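# Hang a corded headset on its stand's arm

## Task

Place the headset upright on the arm of the stand, hooked by the top of its headband in the gap between the post and the lip, and leave it hanging still. Most of its weight must rest directly on the stand's arm (not carried through the cable), with the robot taking at most a small share. At the end nothing but the robot, the stand and the cable may be touching the headset. The stand must remain upright and entirely on the table, and the cable's loose end must lie above the table within its edges; if that end ever drops well under the tabletop or reaches well past an edge, held or not, the task fails. The two arms must not strike or press each other hard; a hard press ends the run with nothing. Announce completion once the headset hangs still, then release it and move the grippers away. The run fails if it runs out of time before you announce completion, or if the headset, cable or stand end up otherwise.

## Robot and tools

Robot: two six-joint arms, left_arm and right_arm, each ending in a two-finger parallel gripper. The fingers extend along the gripper's +z axis and close along its y axis. The reported end_effector_position is the point between the finger pads, about 1 cm short of the fingertips. A wrist camera mount sits on each gripper and can collide with things.

Frames: all reported poses share one scene frame. Origin is on the tabletop midway between the arms, +z up, +x out over the table, and left_arm sits on the +y side (the names are not image sides). Bases: left_arm at (-0.014, +0.234, 0) m, quat_wxyz (+0.997, 0, 0, -0.080); right_arm at (+0.036, -0.319, 0) m, quat_wxyz (+0.998, 0, 0, +0.064). Mounting plates and the metal frame behind the arms are fixed obstacles. Printed hand positions can be slightly wrong, more so at long reach.

The 14-number row used by every motion call: seven numbers for left_arm (dx, dy, dz, rx, ry, rz, opening), then seven for right_arm in the same order. Always send all 14, each within [-1, 1], even when one arm stays still. dx..rz are an offset, not a pose: they are expressed in that gripper's own axes and counted from its pose in the most recent result that showed it (before any such result exists, and for later calls within the same reply, from where the gripper is when the call begins). Scale: 1.0 equals 0.6 m of translation or 180 degrees of rotation; rx, ry, rz form a single rotation vector. The opening is absolute: +1 fully open (0.094 m), -1 closed. Zero offsets are not a pause; they pull the arm back to the reference pose.

Tools:
- execute_actions, argument "actions": a list holding one action, one wait, or nothing. {"actions": []} just reports the state. An action is {"rows": [[14 numbers], ...], "steps": n} with up to 15 rows and n at most 15 (default 15); each control step is 1/30 s, each row lasts one step, and the final row repeats to fill the count. Every row is an offset from the same reference pose, not from the previous row. A wait is {"steps": n}, n up to 300, counted from the last result so your reply time is included. Optional "pictures" (boolean) turns camera images on or off; they are included by default. A refused call moves nothing.
- move, argument "target": one 14-number row as above; optional "speed" in m/s from 0.002 to 0.5 (default 0.25; rotation capped at twice that in rad/s). Both grippers travel straight toward their targets and finish together, taking 0.5 to 10 s; a longer path is cut at 10 s. Openings are sent at the start. It does not avoid obstacles or the other arm; grippers lag, drift and may overshoot the speed near full reach. Faster contact hits harder, and aiming past a contact presses harder.
- wait, argument "seconds" 0 to 10: lets the simulation run with no new command.
- zoom_image, arguments "camera" (cam_head_left, cam_head_right, cam_high, cam_low, cam_left_wrist, cam_right_wrist, all 504x504) and "region" [x0, y0, x1, y1] in pixels from the top-left, at most 504 by 504.
- read_manual, optional "section" ("licences"): only licence text.
- finished_scene, argument "scene": the current scene number; irreversible, and the result says whether the task succeeded. Call it once the headset hangs still and the grippers have released it and backed off.

Motion behaviour: each step the commanded pose is clipped to within 70 mm and 16 degrees of the measured pose, then damped inverse kinematics drives the joints, favouring position over orientation. Far targets need several calls; after an action each arm only continues to its last clipped pose. Arms tend to settle a centimetre or more low and may sink further under repeated zero offsets: to hold an arm, give it the correcting offset back to the desired pose in the first call of a reply, zeros afterwards, and raise the aim if it still sags. Joint ranges (rad): waist -2.618 to 3.054, shoulder 0.000 to 3.142, elbow 0.000 to 3.142, wrist pitch -1.571 to 1.571, wrist yaw -1.571 to 1.571, wrist roll -2.094 to 2.094; the elbow cannot quite straighten.

Gripping: grip_measured reports finger opening on the command scale (the last Joint positions value is metres). Readings may be off by about 1 mm per gripper. To hold something, command roughly 0.03 below grip_measured for a firm grip, less for a lighter one. Pad force tops out near 50 to 62 N, lower on parts thinner than about 2 mm.

Reading results: the state line lists each gripper's position (m) and quat_wxyz. The move result adds a "move:" line with the ending (done, off_target, moving, held, fault), any limits (paced = target clipped, held = some steps blocked, after which the arm may jump fast), and each gripper's distance from its target. HELD marks steps not sent; "pose unreachable" means the clearance check altered or blocked a command; "too close" warns of arm proximity (plates and frame count as the arm). A "Hand target" line shows where each gripper is being driven. MOTOR HOT appears from 75 °C; at 90 °C the arm stops for 10 s, and at 100 °C it goes limp and drops. OVER-TEMPERATURE FAULT and FAULT lines report stops.

Avoid: collisions or pressing between the arms, knocking the stand over or anything off the table, letting the cable end dangle low or past an edge, dropping or slamming the headset, long loaded holds that heat motors, and hard pushes. Brief outside tugs on held parts can occur. Time spent thinking runs the simulation, and smooth, efficient motion is preferred.

Each tool is called after "Emit:" as name([rows], argument=value, ...), one row to a line, values as JSON.

## Session

Emit:
execute_actions(actions=[])

Scene clock: 0.00 s of 4500.00 s.
left_arm: end_effector_position=(+0.2681, +0.0350, +0.2226) grip_measured=+1.000 end_effector_quat_wxyz=(+0.528, +0.443, +0.590, -0.419) | right_arm: end_effector_position=(+0.4743, -0.5342, +0.3762) grip_measured=+1.000 end_effector_quat_wxyz=(+0.127, +0.817, +0.318, +0.463)
Joint positions: left_arm=[0.042 1.291 0.57  0.478 1.187 0.2   0.094] | right_arm=[-0.804  1.953  2.378 -1.158 -0.635  2.013  0.094]
Joint velocities: left_arm=[-0.002  0.002 -0.007 -0.007  0.007 -0.066  0.   ] | right_arm=[-0.007  0.002 -0.012  0.022  0.022  0.022  0.   ]
Motor temperatures (°C, as the motors report them): left_arm=[26 31 30 29 26 28] | right_arm=[26 39 31 33 28 26]
Hand target (left_arm): +0.268, +0.035, +0.232; +0.539, +0.452, +0.578, -0.414
Hand target (right_arm): +0.472, -0.532, +0.379; +0.127, +0.816, +0.320, +0.464

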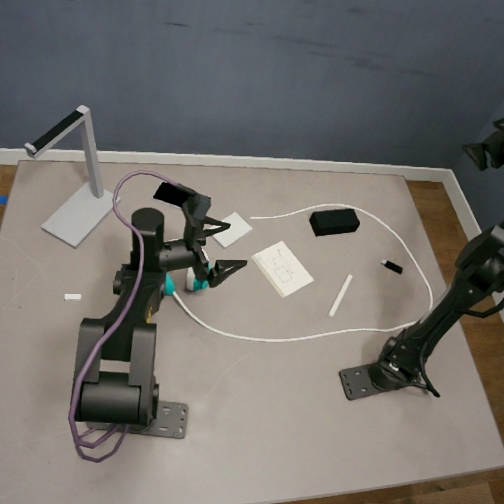

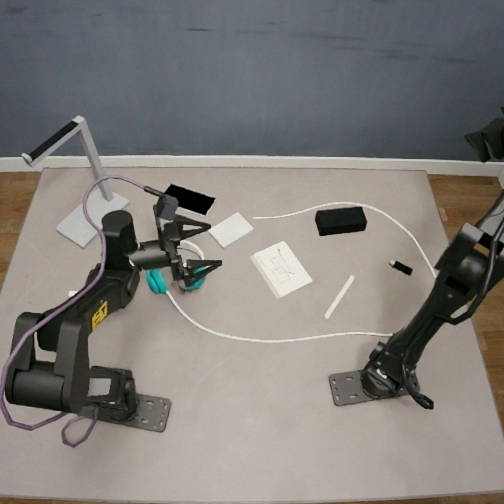

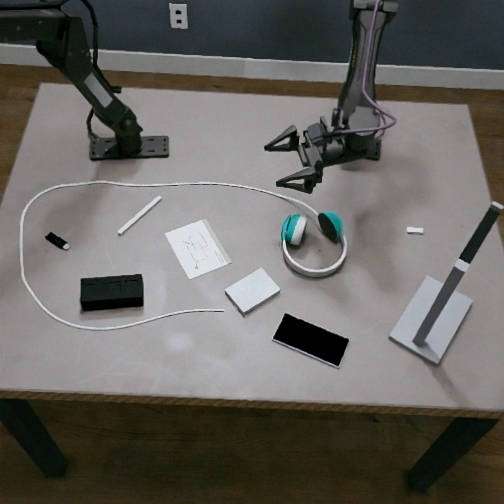

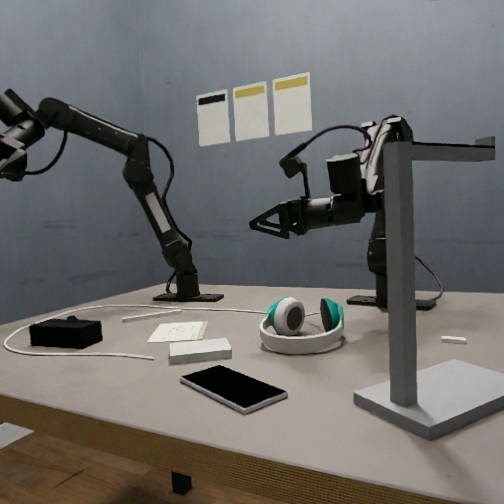

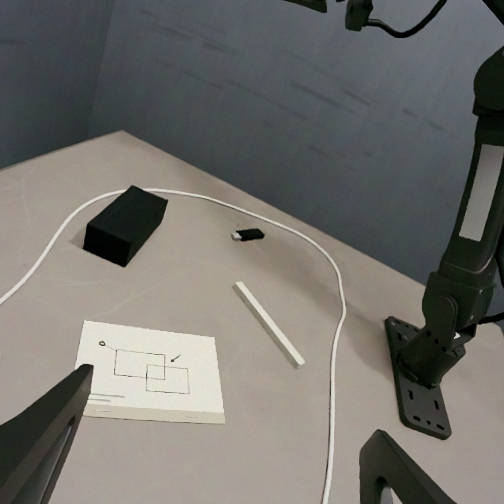

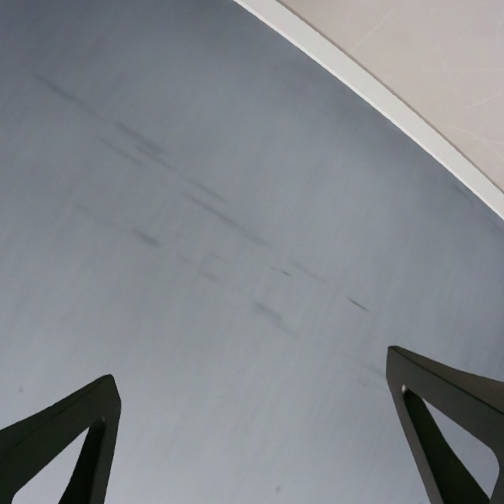

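Emit:
move(target=[0.145,0.217,0,-0.48,0.267,-0.517,0.3,0,0,0,0,0,0,1])

Scene clock: 25.50 s of 4500.00 s.
left_arm: end_effector_position=(+0.3805, +0.0714, +0.1189) grip_measured=+0.302 end_effector_quat_wxyz=(-0.024, -0.372, +0.928, +0.003) | right_arm: end_effector_position=(+0.4743, -0.5342, +0.3762) grip_measured=+1.000 end_effector_quat_wxyz=(+0.127, +0.817, +0.318, +0.463)
Joint positions: left_arm=[-0.221  2.263  2.203 -1.55   0.03  -1.142  0.061] | right_arm=[-0.804  1.953  2.378 -1.158 -0.635  2.013  0.094]
Joint velocities: left_arm=[-0.017 -0.012  0.012  0.051 -0.11  -0.037  0.001] | right_arm=[-0.012 -0.002 -0.007 -0.081  0.037  0.022  0.   ]
Motor temperatures (°C, as the motors report them): left_arm=[26 33 33 31 26 28] | right_arm=[26 45 33 35 28 26]
Hand target (left_arm): +0.386, +0.075, +0.130; -0.008, -0.378, +0.926, -0.001
Hand target (right_arm): +0.474, -0.534, +0.376; +0.127, +0.817, +0.318, +0.463
Off the commanded pose (left_arm): 0.017 m, 3 deg.
Off the commanded pose (right_arm): 0.000 m, 0 deg.
After step 90, 17.03 s passed at rest.
move: off_target (left_arm)

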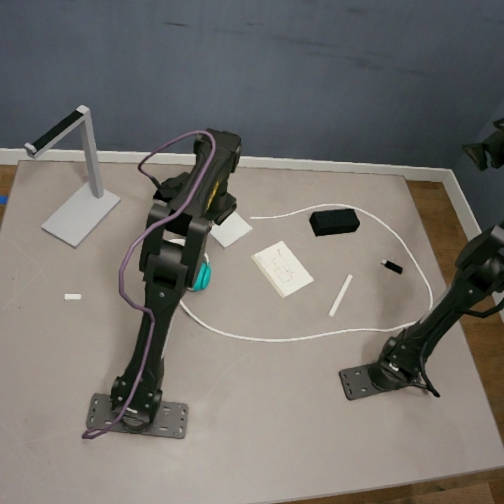

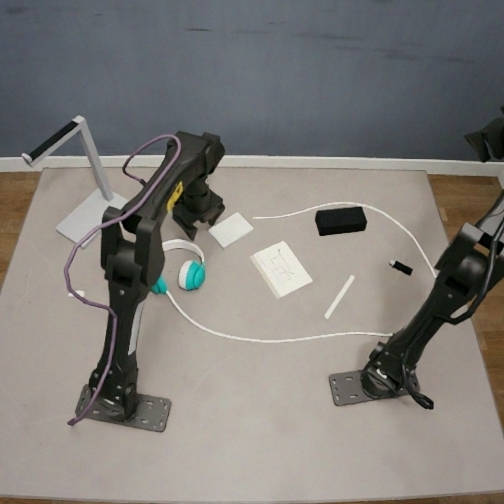

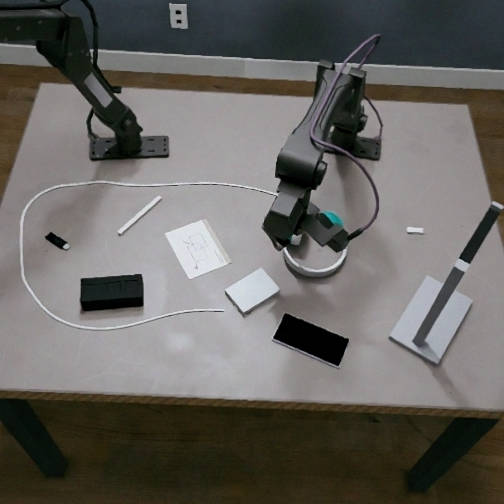

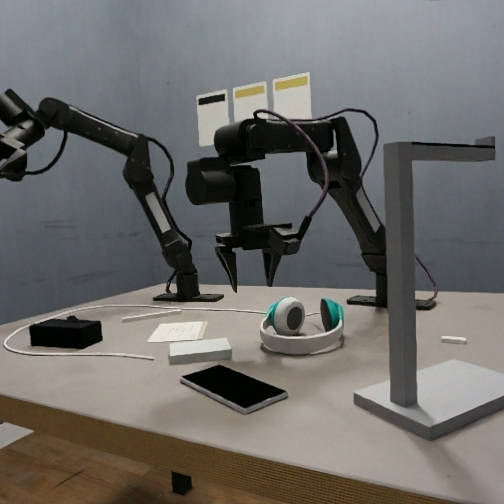

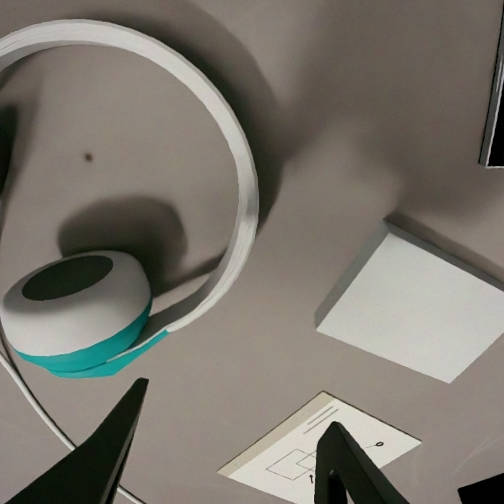

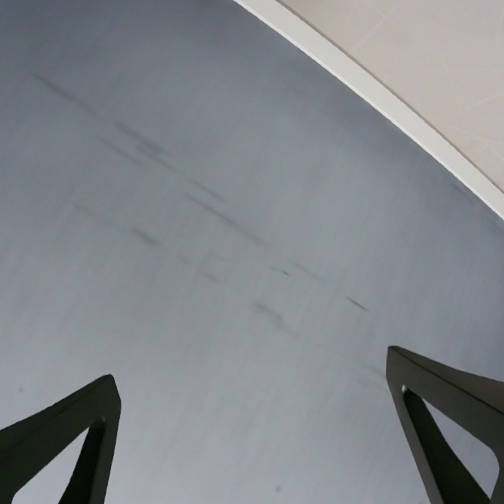

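Emit:
move(target=[-0.035,-0.005,0.075,0,0.01,0,0.3,0,0,0,0,0,0,1], speed=0.1)

Scene clock: 32.83 s of 4500.00 s.
left_arm: end_effector_position=(+0.3941, +0.0824, +0.0688) grip_measured=+0.302 end_effector_quat_wxyz=(-0.044, -0.372, +0.927, +0.003) | right_arm: end_effector_position=(+0.4743, -0.5342, +0.3762) grip_measured=+1.000 end_effector_quat_wxyz=(+0.127, +0.817, +0.318, +0.463)
Joint positions: left_arm=[-0.176  2.326  2.108 -1.423  0.054 -1.097  0.061] | right_arm=[-0.804  1.953  2.378 -1.158 -0.635  2.013  0.094]
Joint velocities: left_arm=[-0.002  0.002 -0.017  0.051 -0.081 -0.007  0.   ] | right_arm=[ 0.012 -0.012 -0.012  0.022 -0.007  0.037  0.   ]
Motor temperatures (°C, as the motors report them): left_arm=[26 37 33 30 26 28] | right_arm=[26 45 33 35 28 26]
Hand target (left_arm): +0.396, +0.083, +0.073; -0.039, -0.372, +0.927, -0.003
Hand target (right_arm): +0.474, -0.534, +0.376; +0.127, +0.817, +0.318, +0.463
Off the commanded pose (left_arm): 0.004 m, 1 deg.
Off the commanded pose (right_arm): 0.000 m, 0 deg.
After step 90, 3.33 s passed at rest.
move: done

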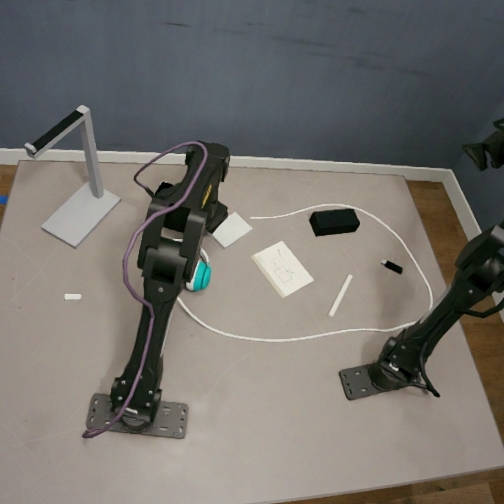

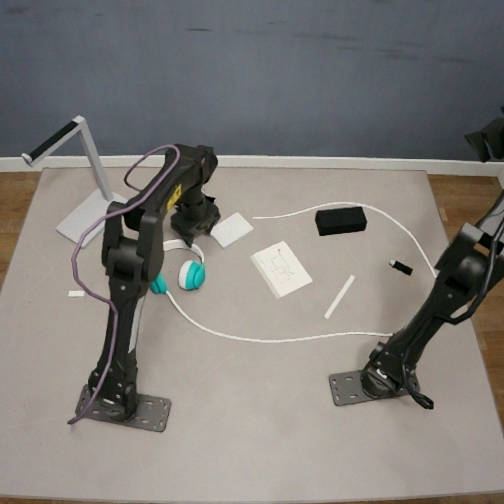

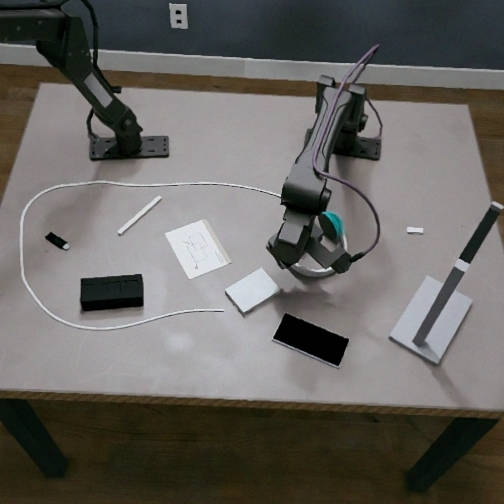

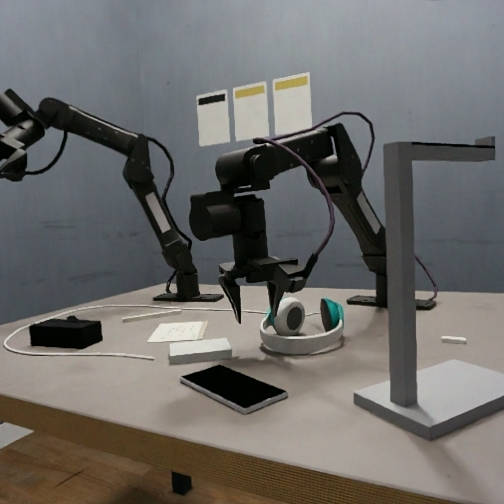

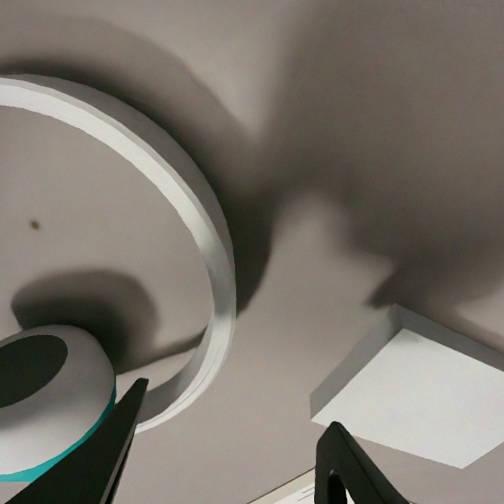

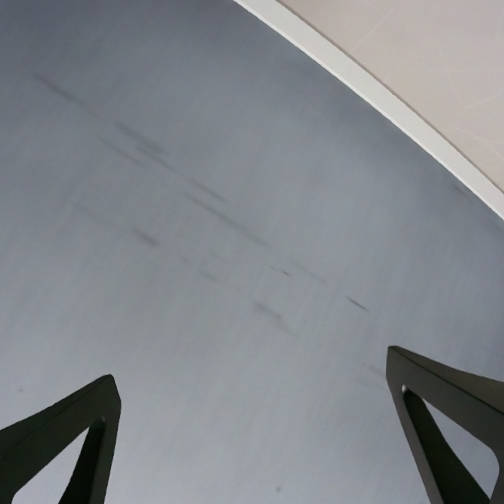

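Emit:
move(target=[-0.04,0.03,0,0,0.02,0,0.1,0,0,0,0,0,0,1], speed=0.1)

Emit:
move(target=[0,0,0.065,0,0,0,0.1,0,0,0,0,0,0,1], speed=0.07)

Scene clock: 39.10 s of 4500.00 s.
left_arm: end_effector_position=(+0.3963, +0.1143, +0.0597) grip_measured=+0.102 end_effector_quat_wxyz=(-0.078, -0.376, +0.923, -0.003) | right_arm: end_effector_position=(+0.4743, -0.5342, +0.3762) grip_measured=+1.000 end_effector_quat_wxyz=(+0.127, +0.817, +0.318, +0.463)
Joint positions: left_arm=[-0.086  2.351  2.108 -1.451  0.097 -1.013  0.052] | right_arm=[-0.804  1.953  2.378 -1.158 -0.635  2.013  0.094]
Joint velocities: left_arm=[ 0.002 -0.007  0.007 -0.095 -0.081  0.007  0.   ] | right_arm=[-0.012 -0.002  0.002  0.022 -0.037 -0.007  0.   ]
Motor temperatures (°C, as the motors report them): left_arm=[26 39 33 30 26 28] | right_arm=[26 45 33 35 28 26]
Hand target (left_arm): +0.398, +0.112, +0.068; -0.073, -0.372, +0.925, -0.009
Hand target (right_arm): +0.474, -0.534, +0.376; +0.127, +0.817, +0.318, +0.463
Off the commanded pose (left_arm): 0.009 m, 1 deg.
Off the commanded pose (right_arm): 0.000 m, 0 deg.
After step 90, 2.40 s passed at rest.
move: done

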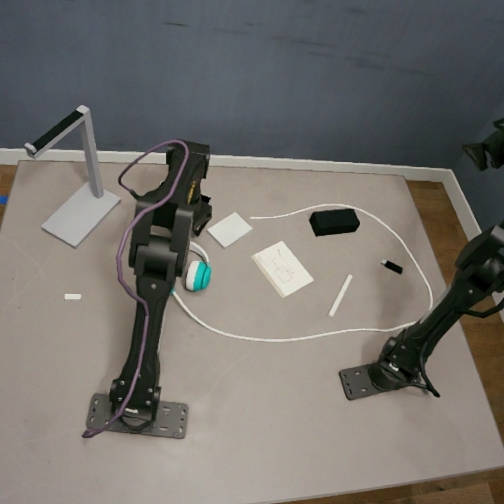

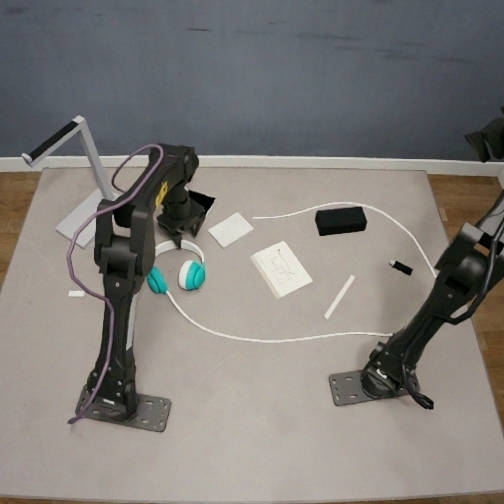

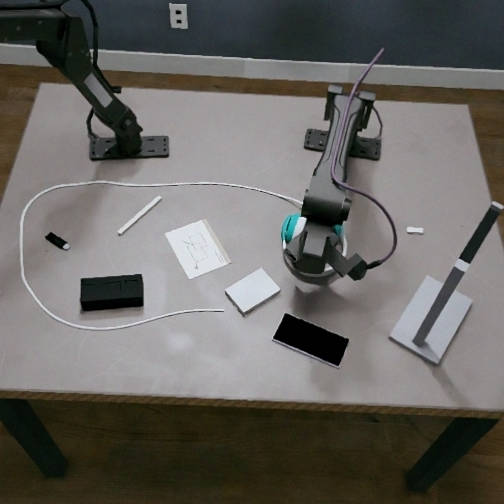

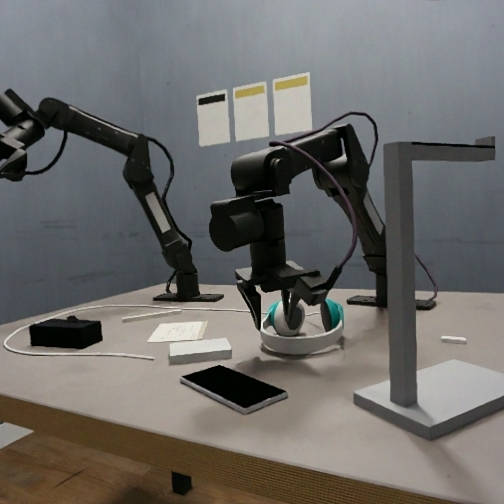

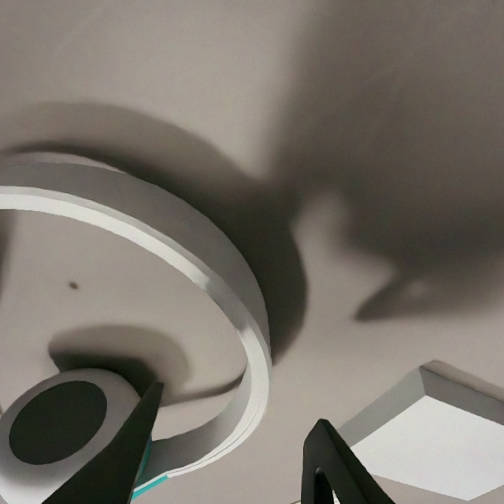

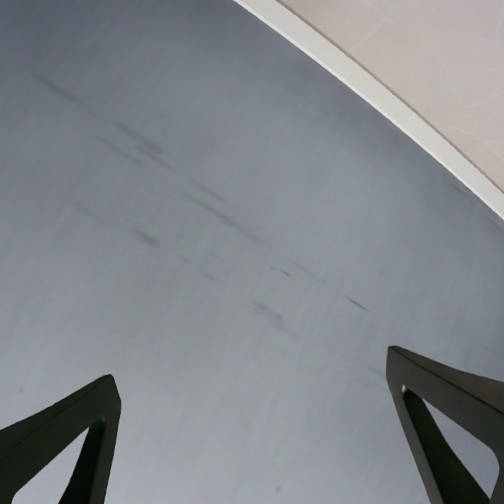

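Scene clock: 40.13 s of 4500.00 s.
left_arm: end_effector_position=(+0.3909, +0.1156, +0.0199) grip_measured=+0.102 end_effector_quat_wxyz=(-0.083, -0.377, +0.922, +0.000) | right_arm: end_effector_position=(+0.4743, -0.5342, +0.3762) grip_measured=+1.000 end_effector_quat_wxyz=(+0.127, +0.817, +0.318, +0.463)
Joint positions: left_arm=[-0.086  2.354  1.953 -1.305  0.097 -1.015  0.052] | right_arm=[-0.804  1.953  2.378 -1.158 -0.635  2.013  0.094]
Joint velocities: left_arm=[-0.002 -0.012 -0.002  0.051  0.007 -0.051  0.001] | right_arm=[ 0.012 -0.002  0.002 -0.007 -0.022 -0.095  0.   ]
Motor temperatures (°C, as the motors report them): left_arm=[26 39 33 30 26 28] | right_arm=[26 46 33 35 28 26]
Hand target (left_arm): +0.391, +0.112, +0.021; -0.078, -0.376, +0.923, -0.003
Hand target (right_arm): +0.474, -0.534, +0.376; +0.127, +0.817, +0.318, +0.463
Off the commanded pose (left_arm): 0.004 m, 1 deg.
Off the commanded pose (right_arm): 0.000 m, 0 deg.
move: done

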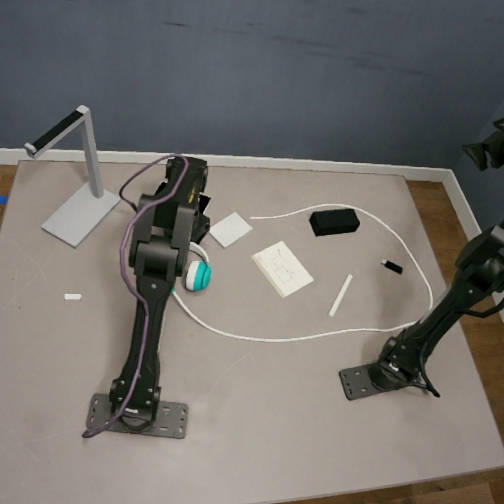

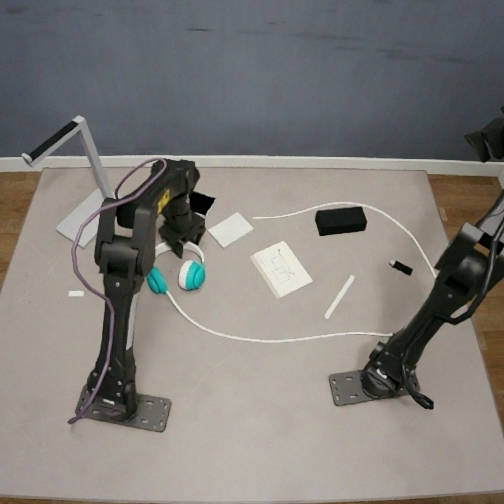

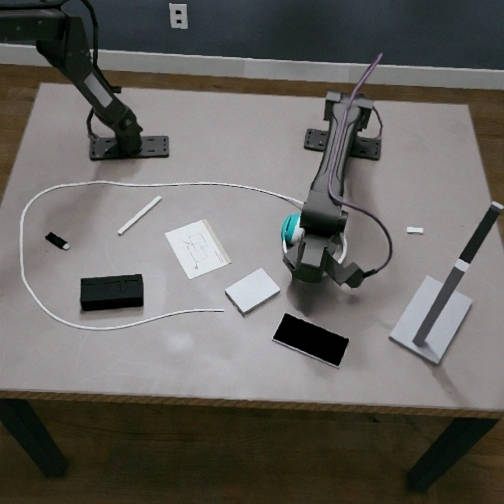

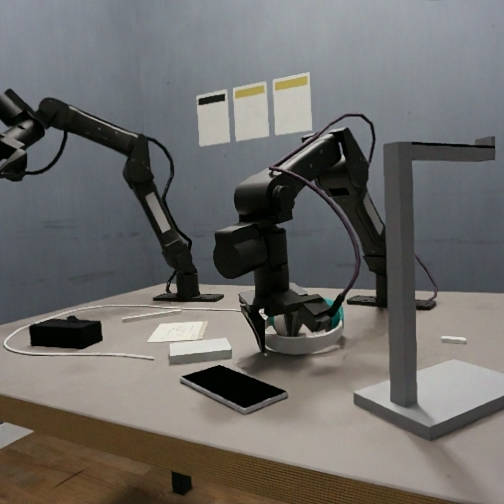

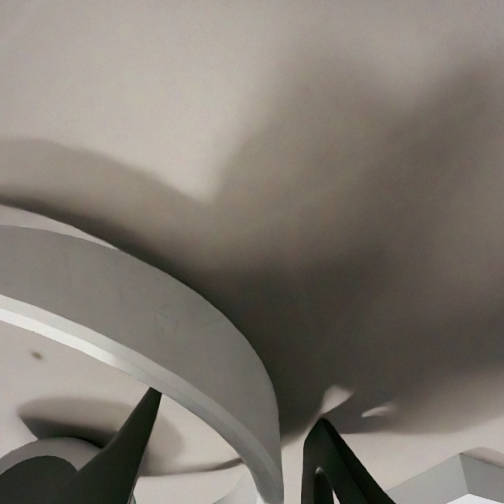

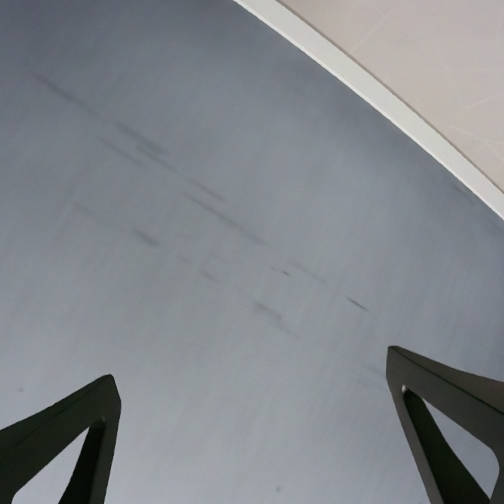

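Emit:
move(target=[0.02,-0.005,0,0,-0.03,0,0.1,0,0,0,0,0,0,1], speed=0.07)

Emit:
move(target=[0,0,0,0,0,0,-0.9,0,0,0,0,0,0,1])

Emit:
move(target=[0,0,-0.3,0.07,-0.07,0,-0.9,0,0,0,0,0,0,1], speed=0.15)

Emit:
move(target=[0,0,-0.33,0.31,-0.31,0,-0.9,0,0,0,0,0,0,1], speed=0.2)

Scene clock: 50.57 s of 4500.00 s.
left_arm: end_effector_position=(+0.3854, +0.1045, +0.0188) grip_measured=+0.102 end_effector_quat_wxyz=(-0.052, -0.377, +0.925, +0.014) | right_arm: end_effector_position=(+0.4743, -0.5342, +0.3762) grip_measured=+1.000 end_effector_quat_wxyz=(+0.127, +0.817, +0.318, +0.463)
Joint positions: left_arm=[-0.137  2.306  1.873 -1.236  0.044 -1.068  0.052] | right_arm=[-0.804  1.953  2.378 -1.158 -0.635  2.013  0.094]
Joint velocities: left_arm=[-0.017  0.002 -0.002  0.066 -0.081 -0.022  0.001] | right_arm=[-0.002 -0.007 -0.012  0.037 -0.051 -0.007  0.   ]
Motor temperatures (°C, as the motors report them): left_arm=[26 42 32 30 26 28] | right_arm=[26 46 33 36 28 26]
Hand target (left_arm): +0.385, +0.105, +0.021; -0.041, -0.376, +0.925, +0.019
Hand target (right_arm): +0.474, -0.534, +0.376; +0.127, +0.817, +0.318, +0.463
Off the commanded pose (left_arm): 0.003 m, 1 deg.
Off the commanded pose (right_arm): 0.000 m, 0 deg.
After step 90, 6.50 s passed at rest.
move: done

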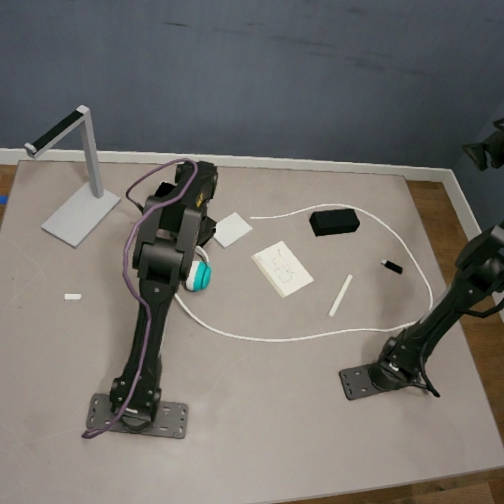

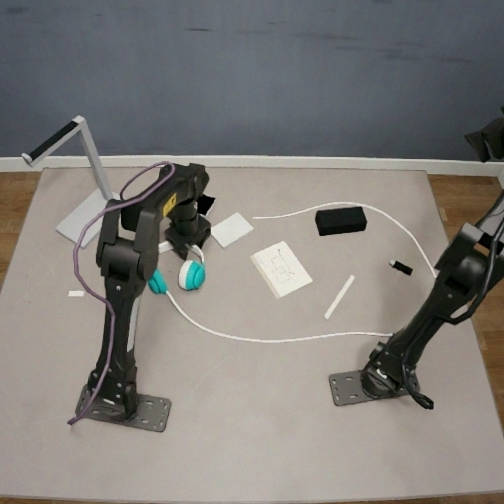

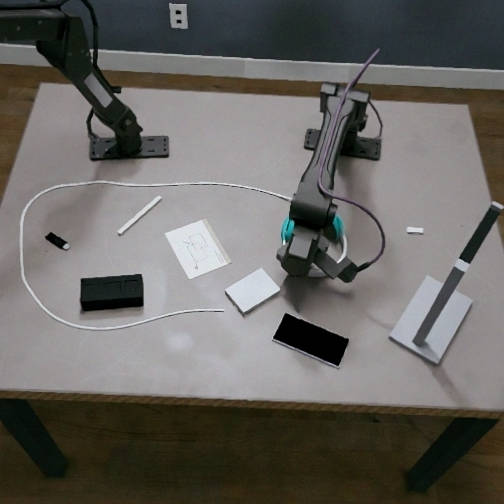

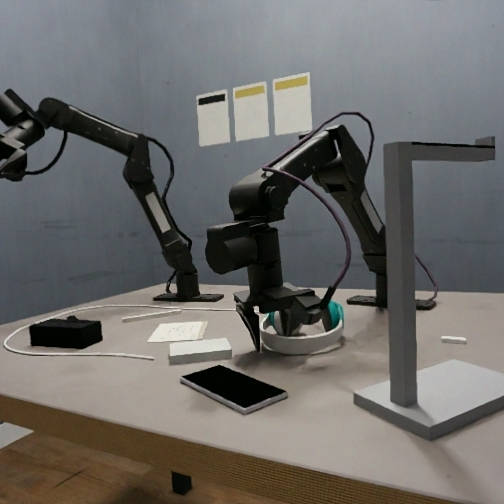

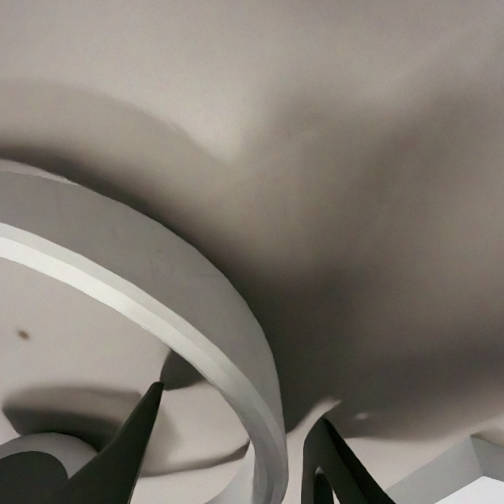

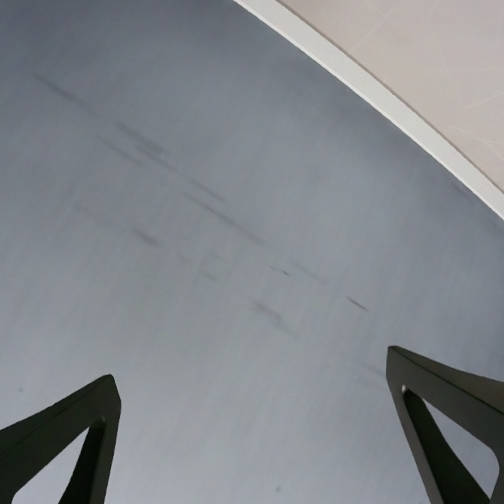

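Scene clock: 51.07 s of 4500.00 s.
left_arm: end_effector_position=(+0.3851, +0.1041, +0.0176) grip_measured=-0.839 end_effector_quat_wxyz=(-0.054, -0.376, +0.925, +0.014) | right_arm: end_effector_position=(+0.4743, -0.5342, +0.3762) grip_measured=+1.000 end_effector_quat_wxyz=(+0.127, +0.817, +0.318, +0.463)
Joint positions: left_arm=[-0.138  2.309  1.873 -1.235  0.046 -1.067  0.008] | right_arm=[-0.804  1.953  2.378 -1.158 -0.635  2.013  0.094]
Joint velocities: left_arm=[ 0.027 -0.002  0.007 -0.051 -0.081 -0.037  0.001] | right_arm=[-0.002 -0.007 -0.012  0.007  0.022  0.022  0.   ]
Motor temperatures (°C, as the motors report them): left_arm=[26 42 32 30 26 28] | right_arm=[26 46 33 36 28 26]
Hand target (left_arm): +0.385, +0.104, +0.019; -0.052, -0.377, +0.925, +0.014
Hand target (right_arm): +0.474, -0.534, +0.376; +0.127, +0.817, +0.318, +0.463
Off the commanded pose (left_arm): 0.001 m, 0 deg.
Off the commanded pose (right_arm): 0.000 m, 0 deg.
move: done

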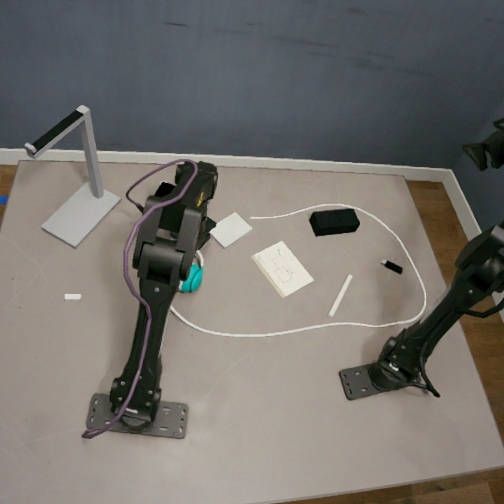

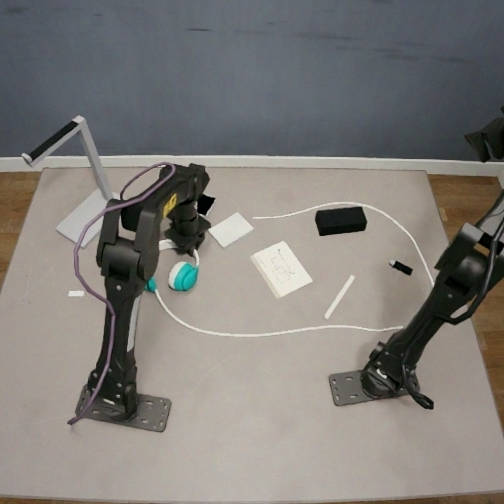

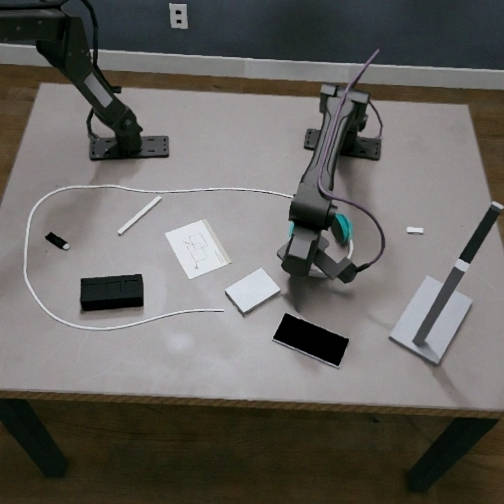

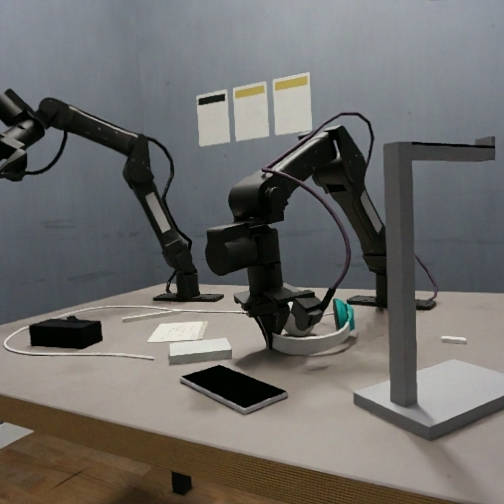

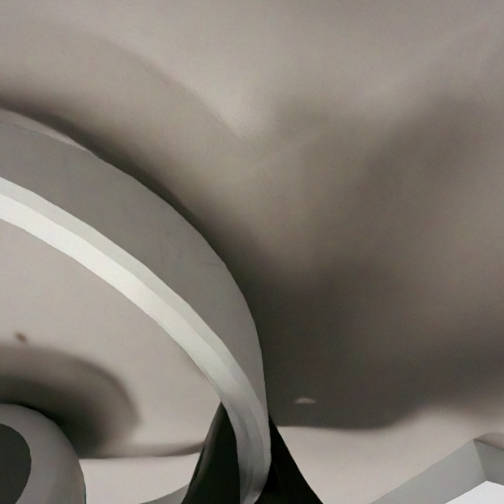

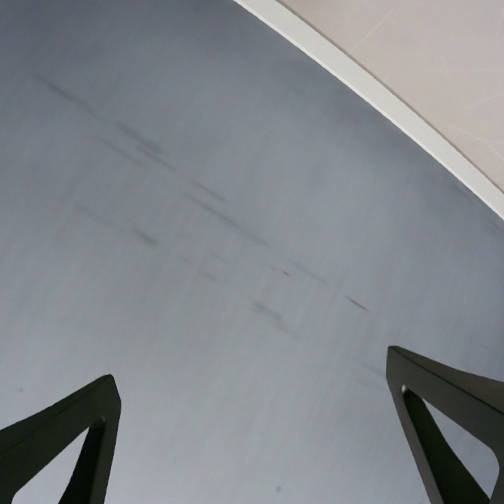

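Scene clock: 52.90 s of 4500.00 s.
left_arm: end_effector_position=(+0.4016, +0.1048, +0.1766) grip_measured=-0.839 end_effector_quat_wxyz=(+0.065, -0.377, +0.923, -0.041) | right_arm: end_effector_position=(+0.4743, -0.5342, +0.3762) grip_measured=+1.000 end_effector_quat_wxyz=(+0.127, +0.817, +0.318, +0.463)
Joint positions: left_arm=[-0.152  2.121  2.198 -1.495 -0.02  -1.086  0.008] | right_arm=[-0.804  1.953  2.378 -1.158 -0.635  2.013  0.094]
Joint velocities: left_arm=[ 0.007 -0.012  0.002 -0.066 -0.007  0.022 -0.   ] | right_arm=[ 0.002  0.002  0.012 -0.081 -0.037 -0.022  0.   ]
Motor temperatures (°C, as the motors report them): left_arm=[26 43 33 29 26 28] | right_arm=[26 46 33 36 28 26]
Hand target (left_arm): +0.403, +0.106, +0.196; +0.091, -0.375, +0.921, -0.045
Hand target (right_arm): +0.474, -0.534, +0.376; +0.127, +0.817, +0.318, +0.463
Off the commanded pose (left_arm): 0.020 m, 3 deg.
Off the commanded pose (right_arm): 0.000 m, 0 deg.
move: off_target (left_arm)

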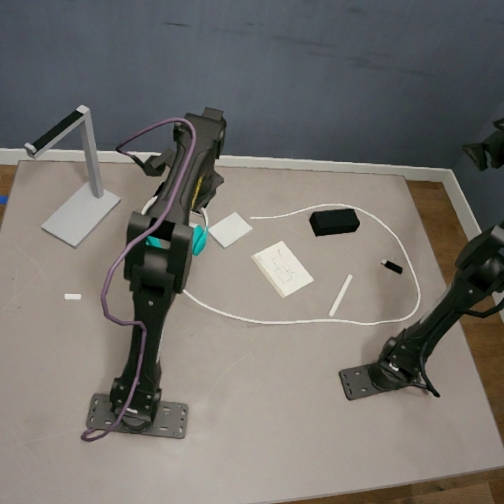

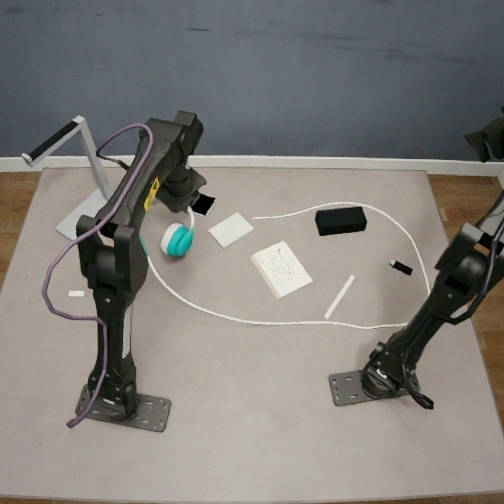

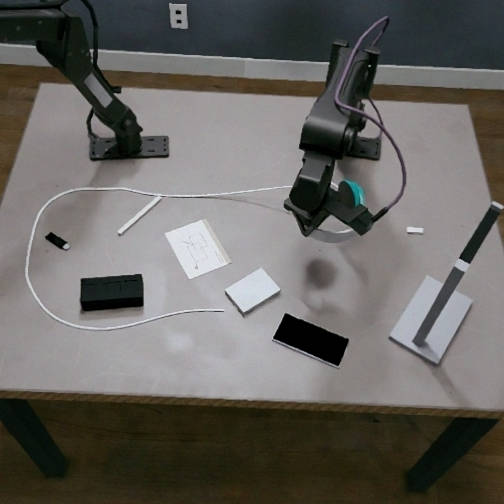

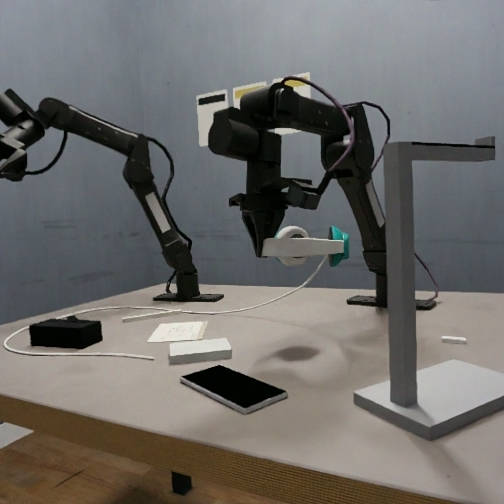

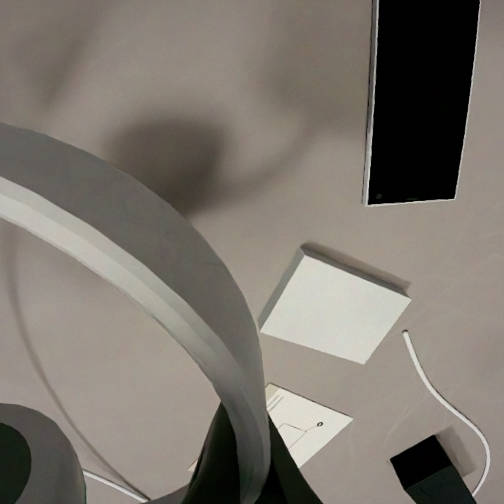

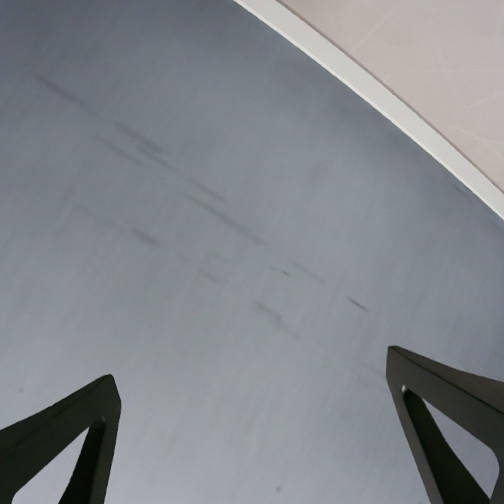

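Scene clock: 57.03 s of 4500.00 s.
left_arm: end_effector_position=(+0.3771, +0.1056, +0.3519) grip_measured=-0.838 end_effector_quat_wxyz=(+0.616, -0.280, +0.689, -0.259) | right_arm: end_effector_position=(+0.4743, -0.5342, +0.3762) grip_measured=+1.000 end_effector_quat_wxyz=(+0.127, +0.817, +0.318, +0.463)
Joint positions: left_arm=[-0.377  1.21   1.026  0.061 -0.522 -0.846  0.008] | right_arm=[-0.804  1.953  2.378 -1.158 -0.635  2.013  0.094]
Joint velocities: left_arm=[-0.002 -0.022  0.002  0.037 -0.022  0.022 -0.001] | right_arm=[ 0.007 -0.012  0.012 -0.022  0.022 -0.007  0.   ]
Motor temperatures (°C, as the motors report them): left_arm=[26 42 33 30 26 28] | right_arm=[26 46 33 36 28 26]
Hand target (left_arm): +0.372, +0.109, +0.373; +0.637, -0.280, +0.666, -0.268
Hand target (right_arm): +0.474, -0.534, +0.376; +0.127, +0.817, +0.318, +0.463
Off the commanded pose (left_arm): 0.022 m, 4 deg.
Off the commanded pose (right_arm): 0.000 m, 0 deg.
move: off_target (left_arm)

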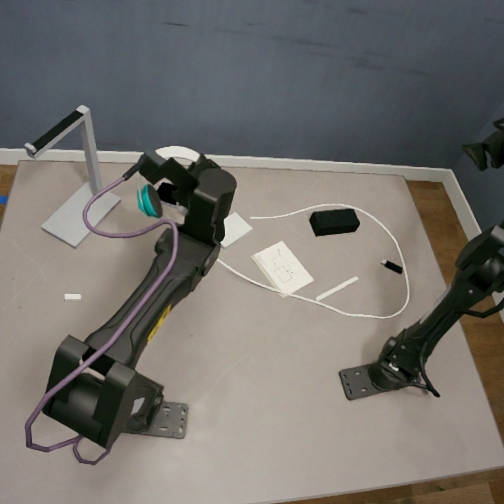

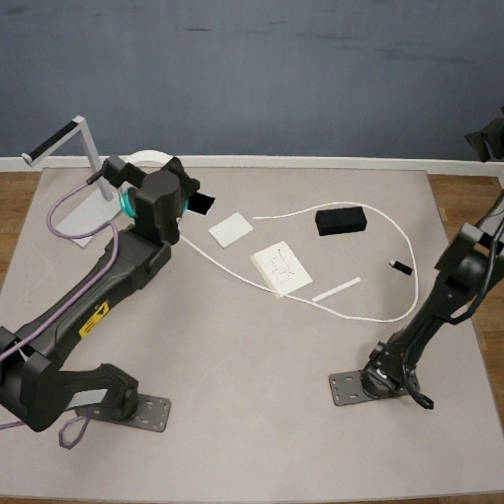

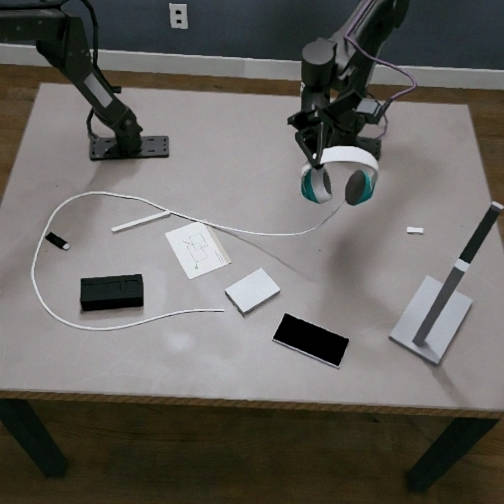

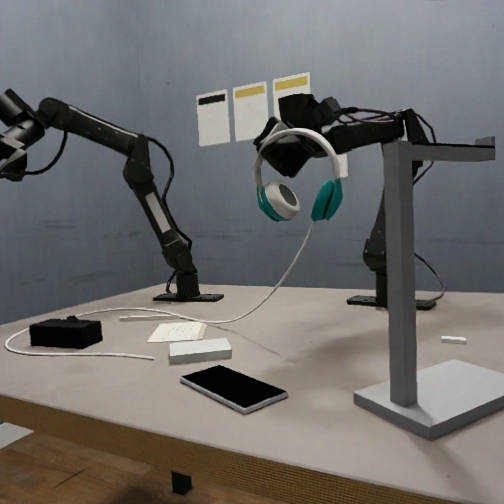

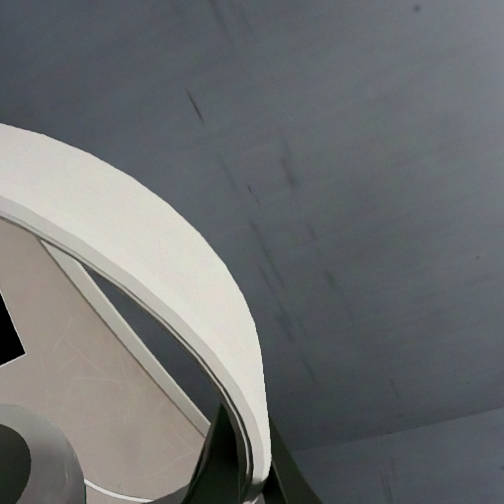

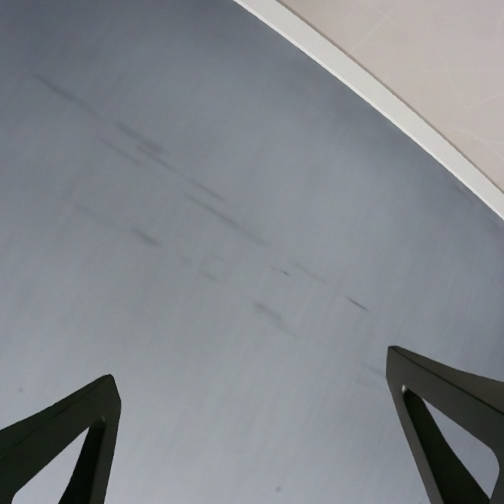

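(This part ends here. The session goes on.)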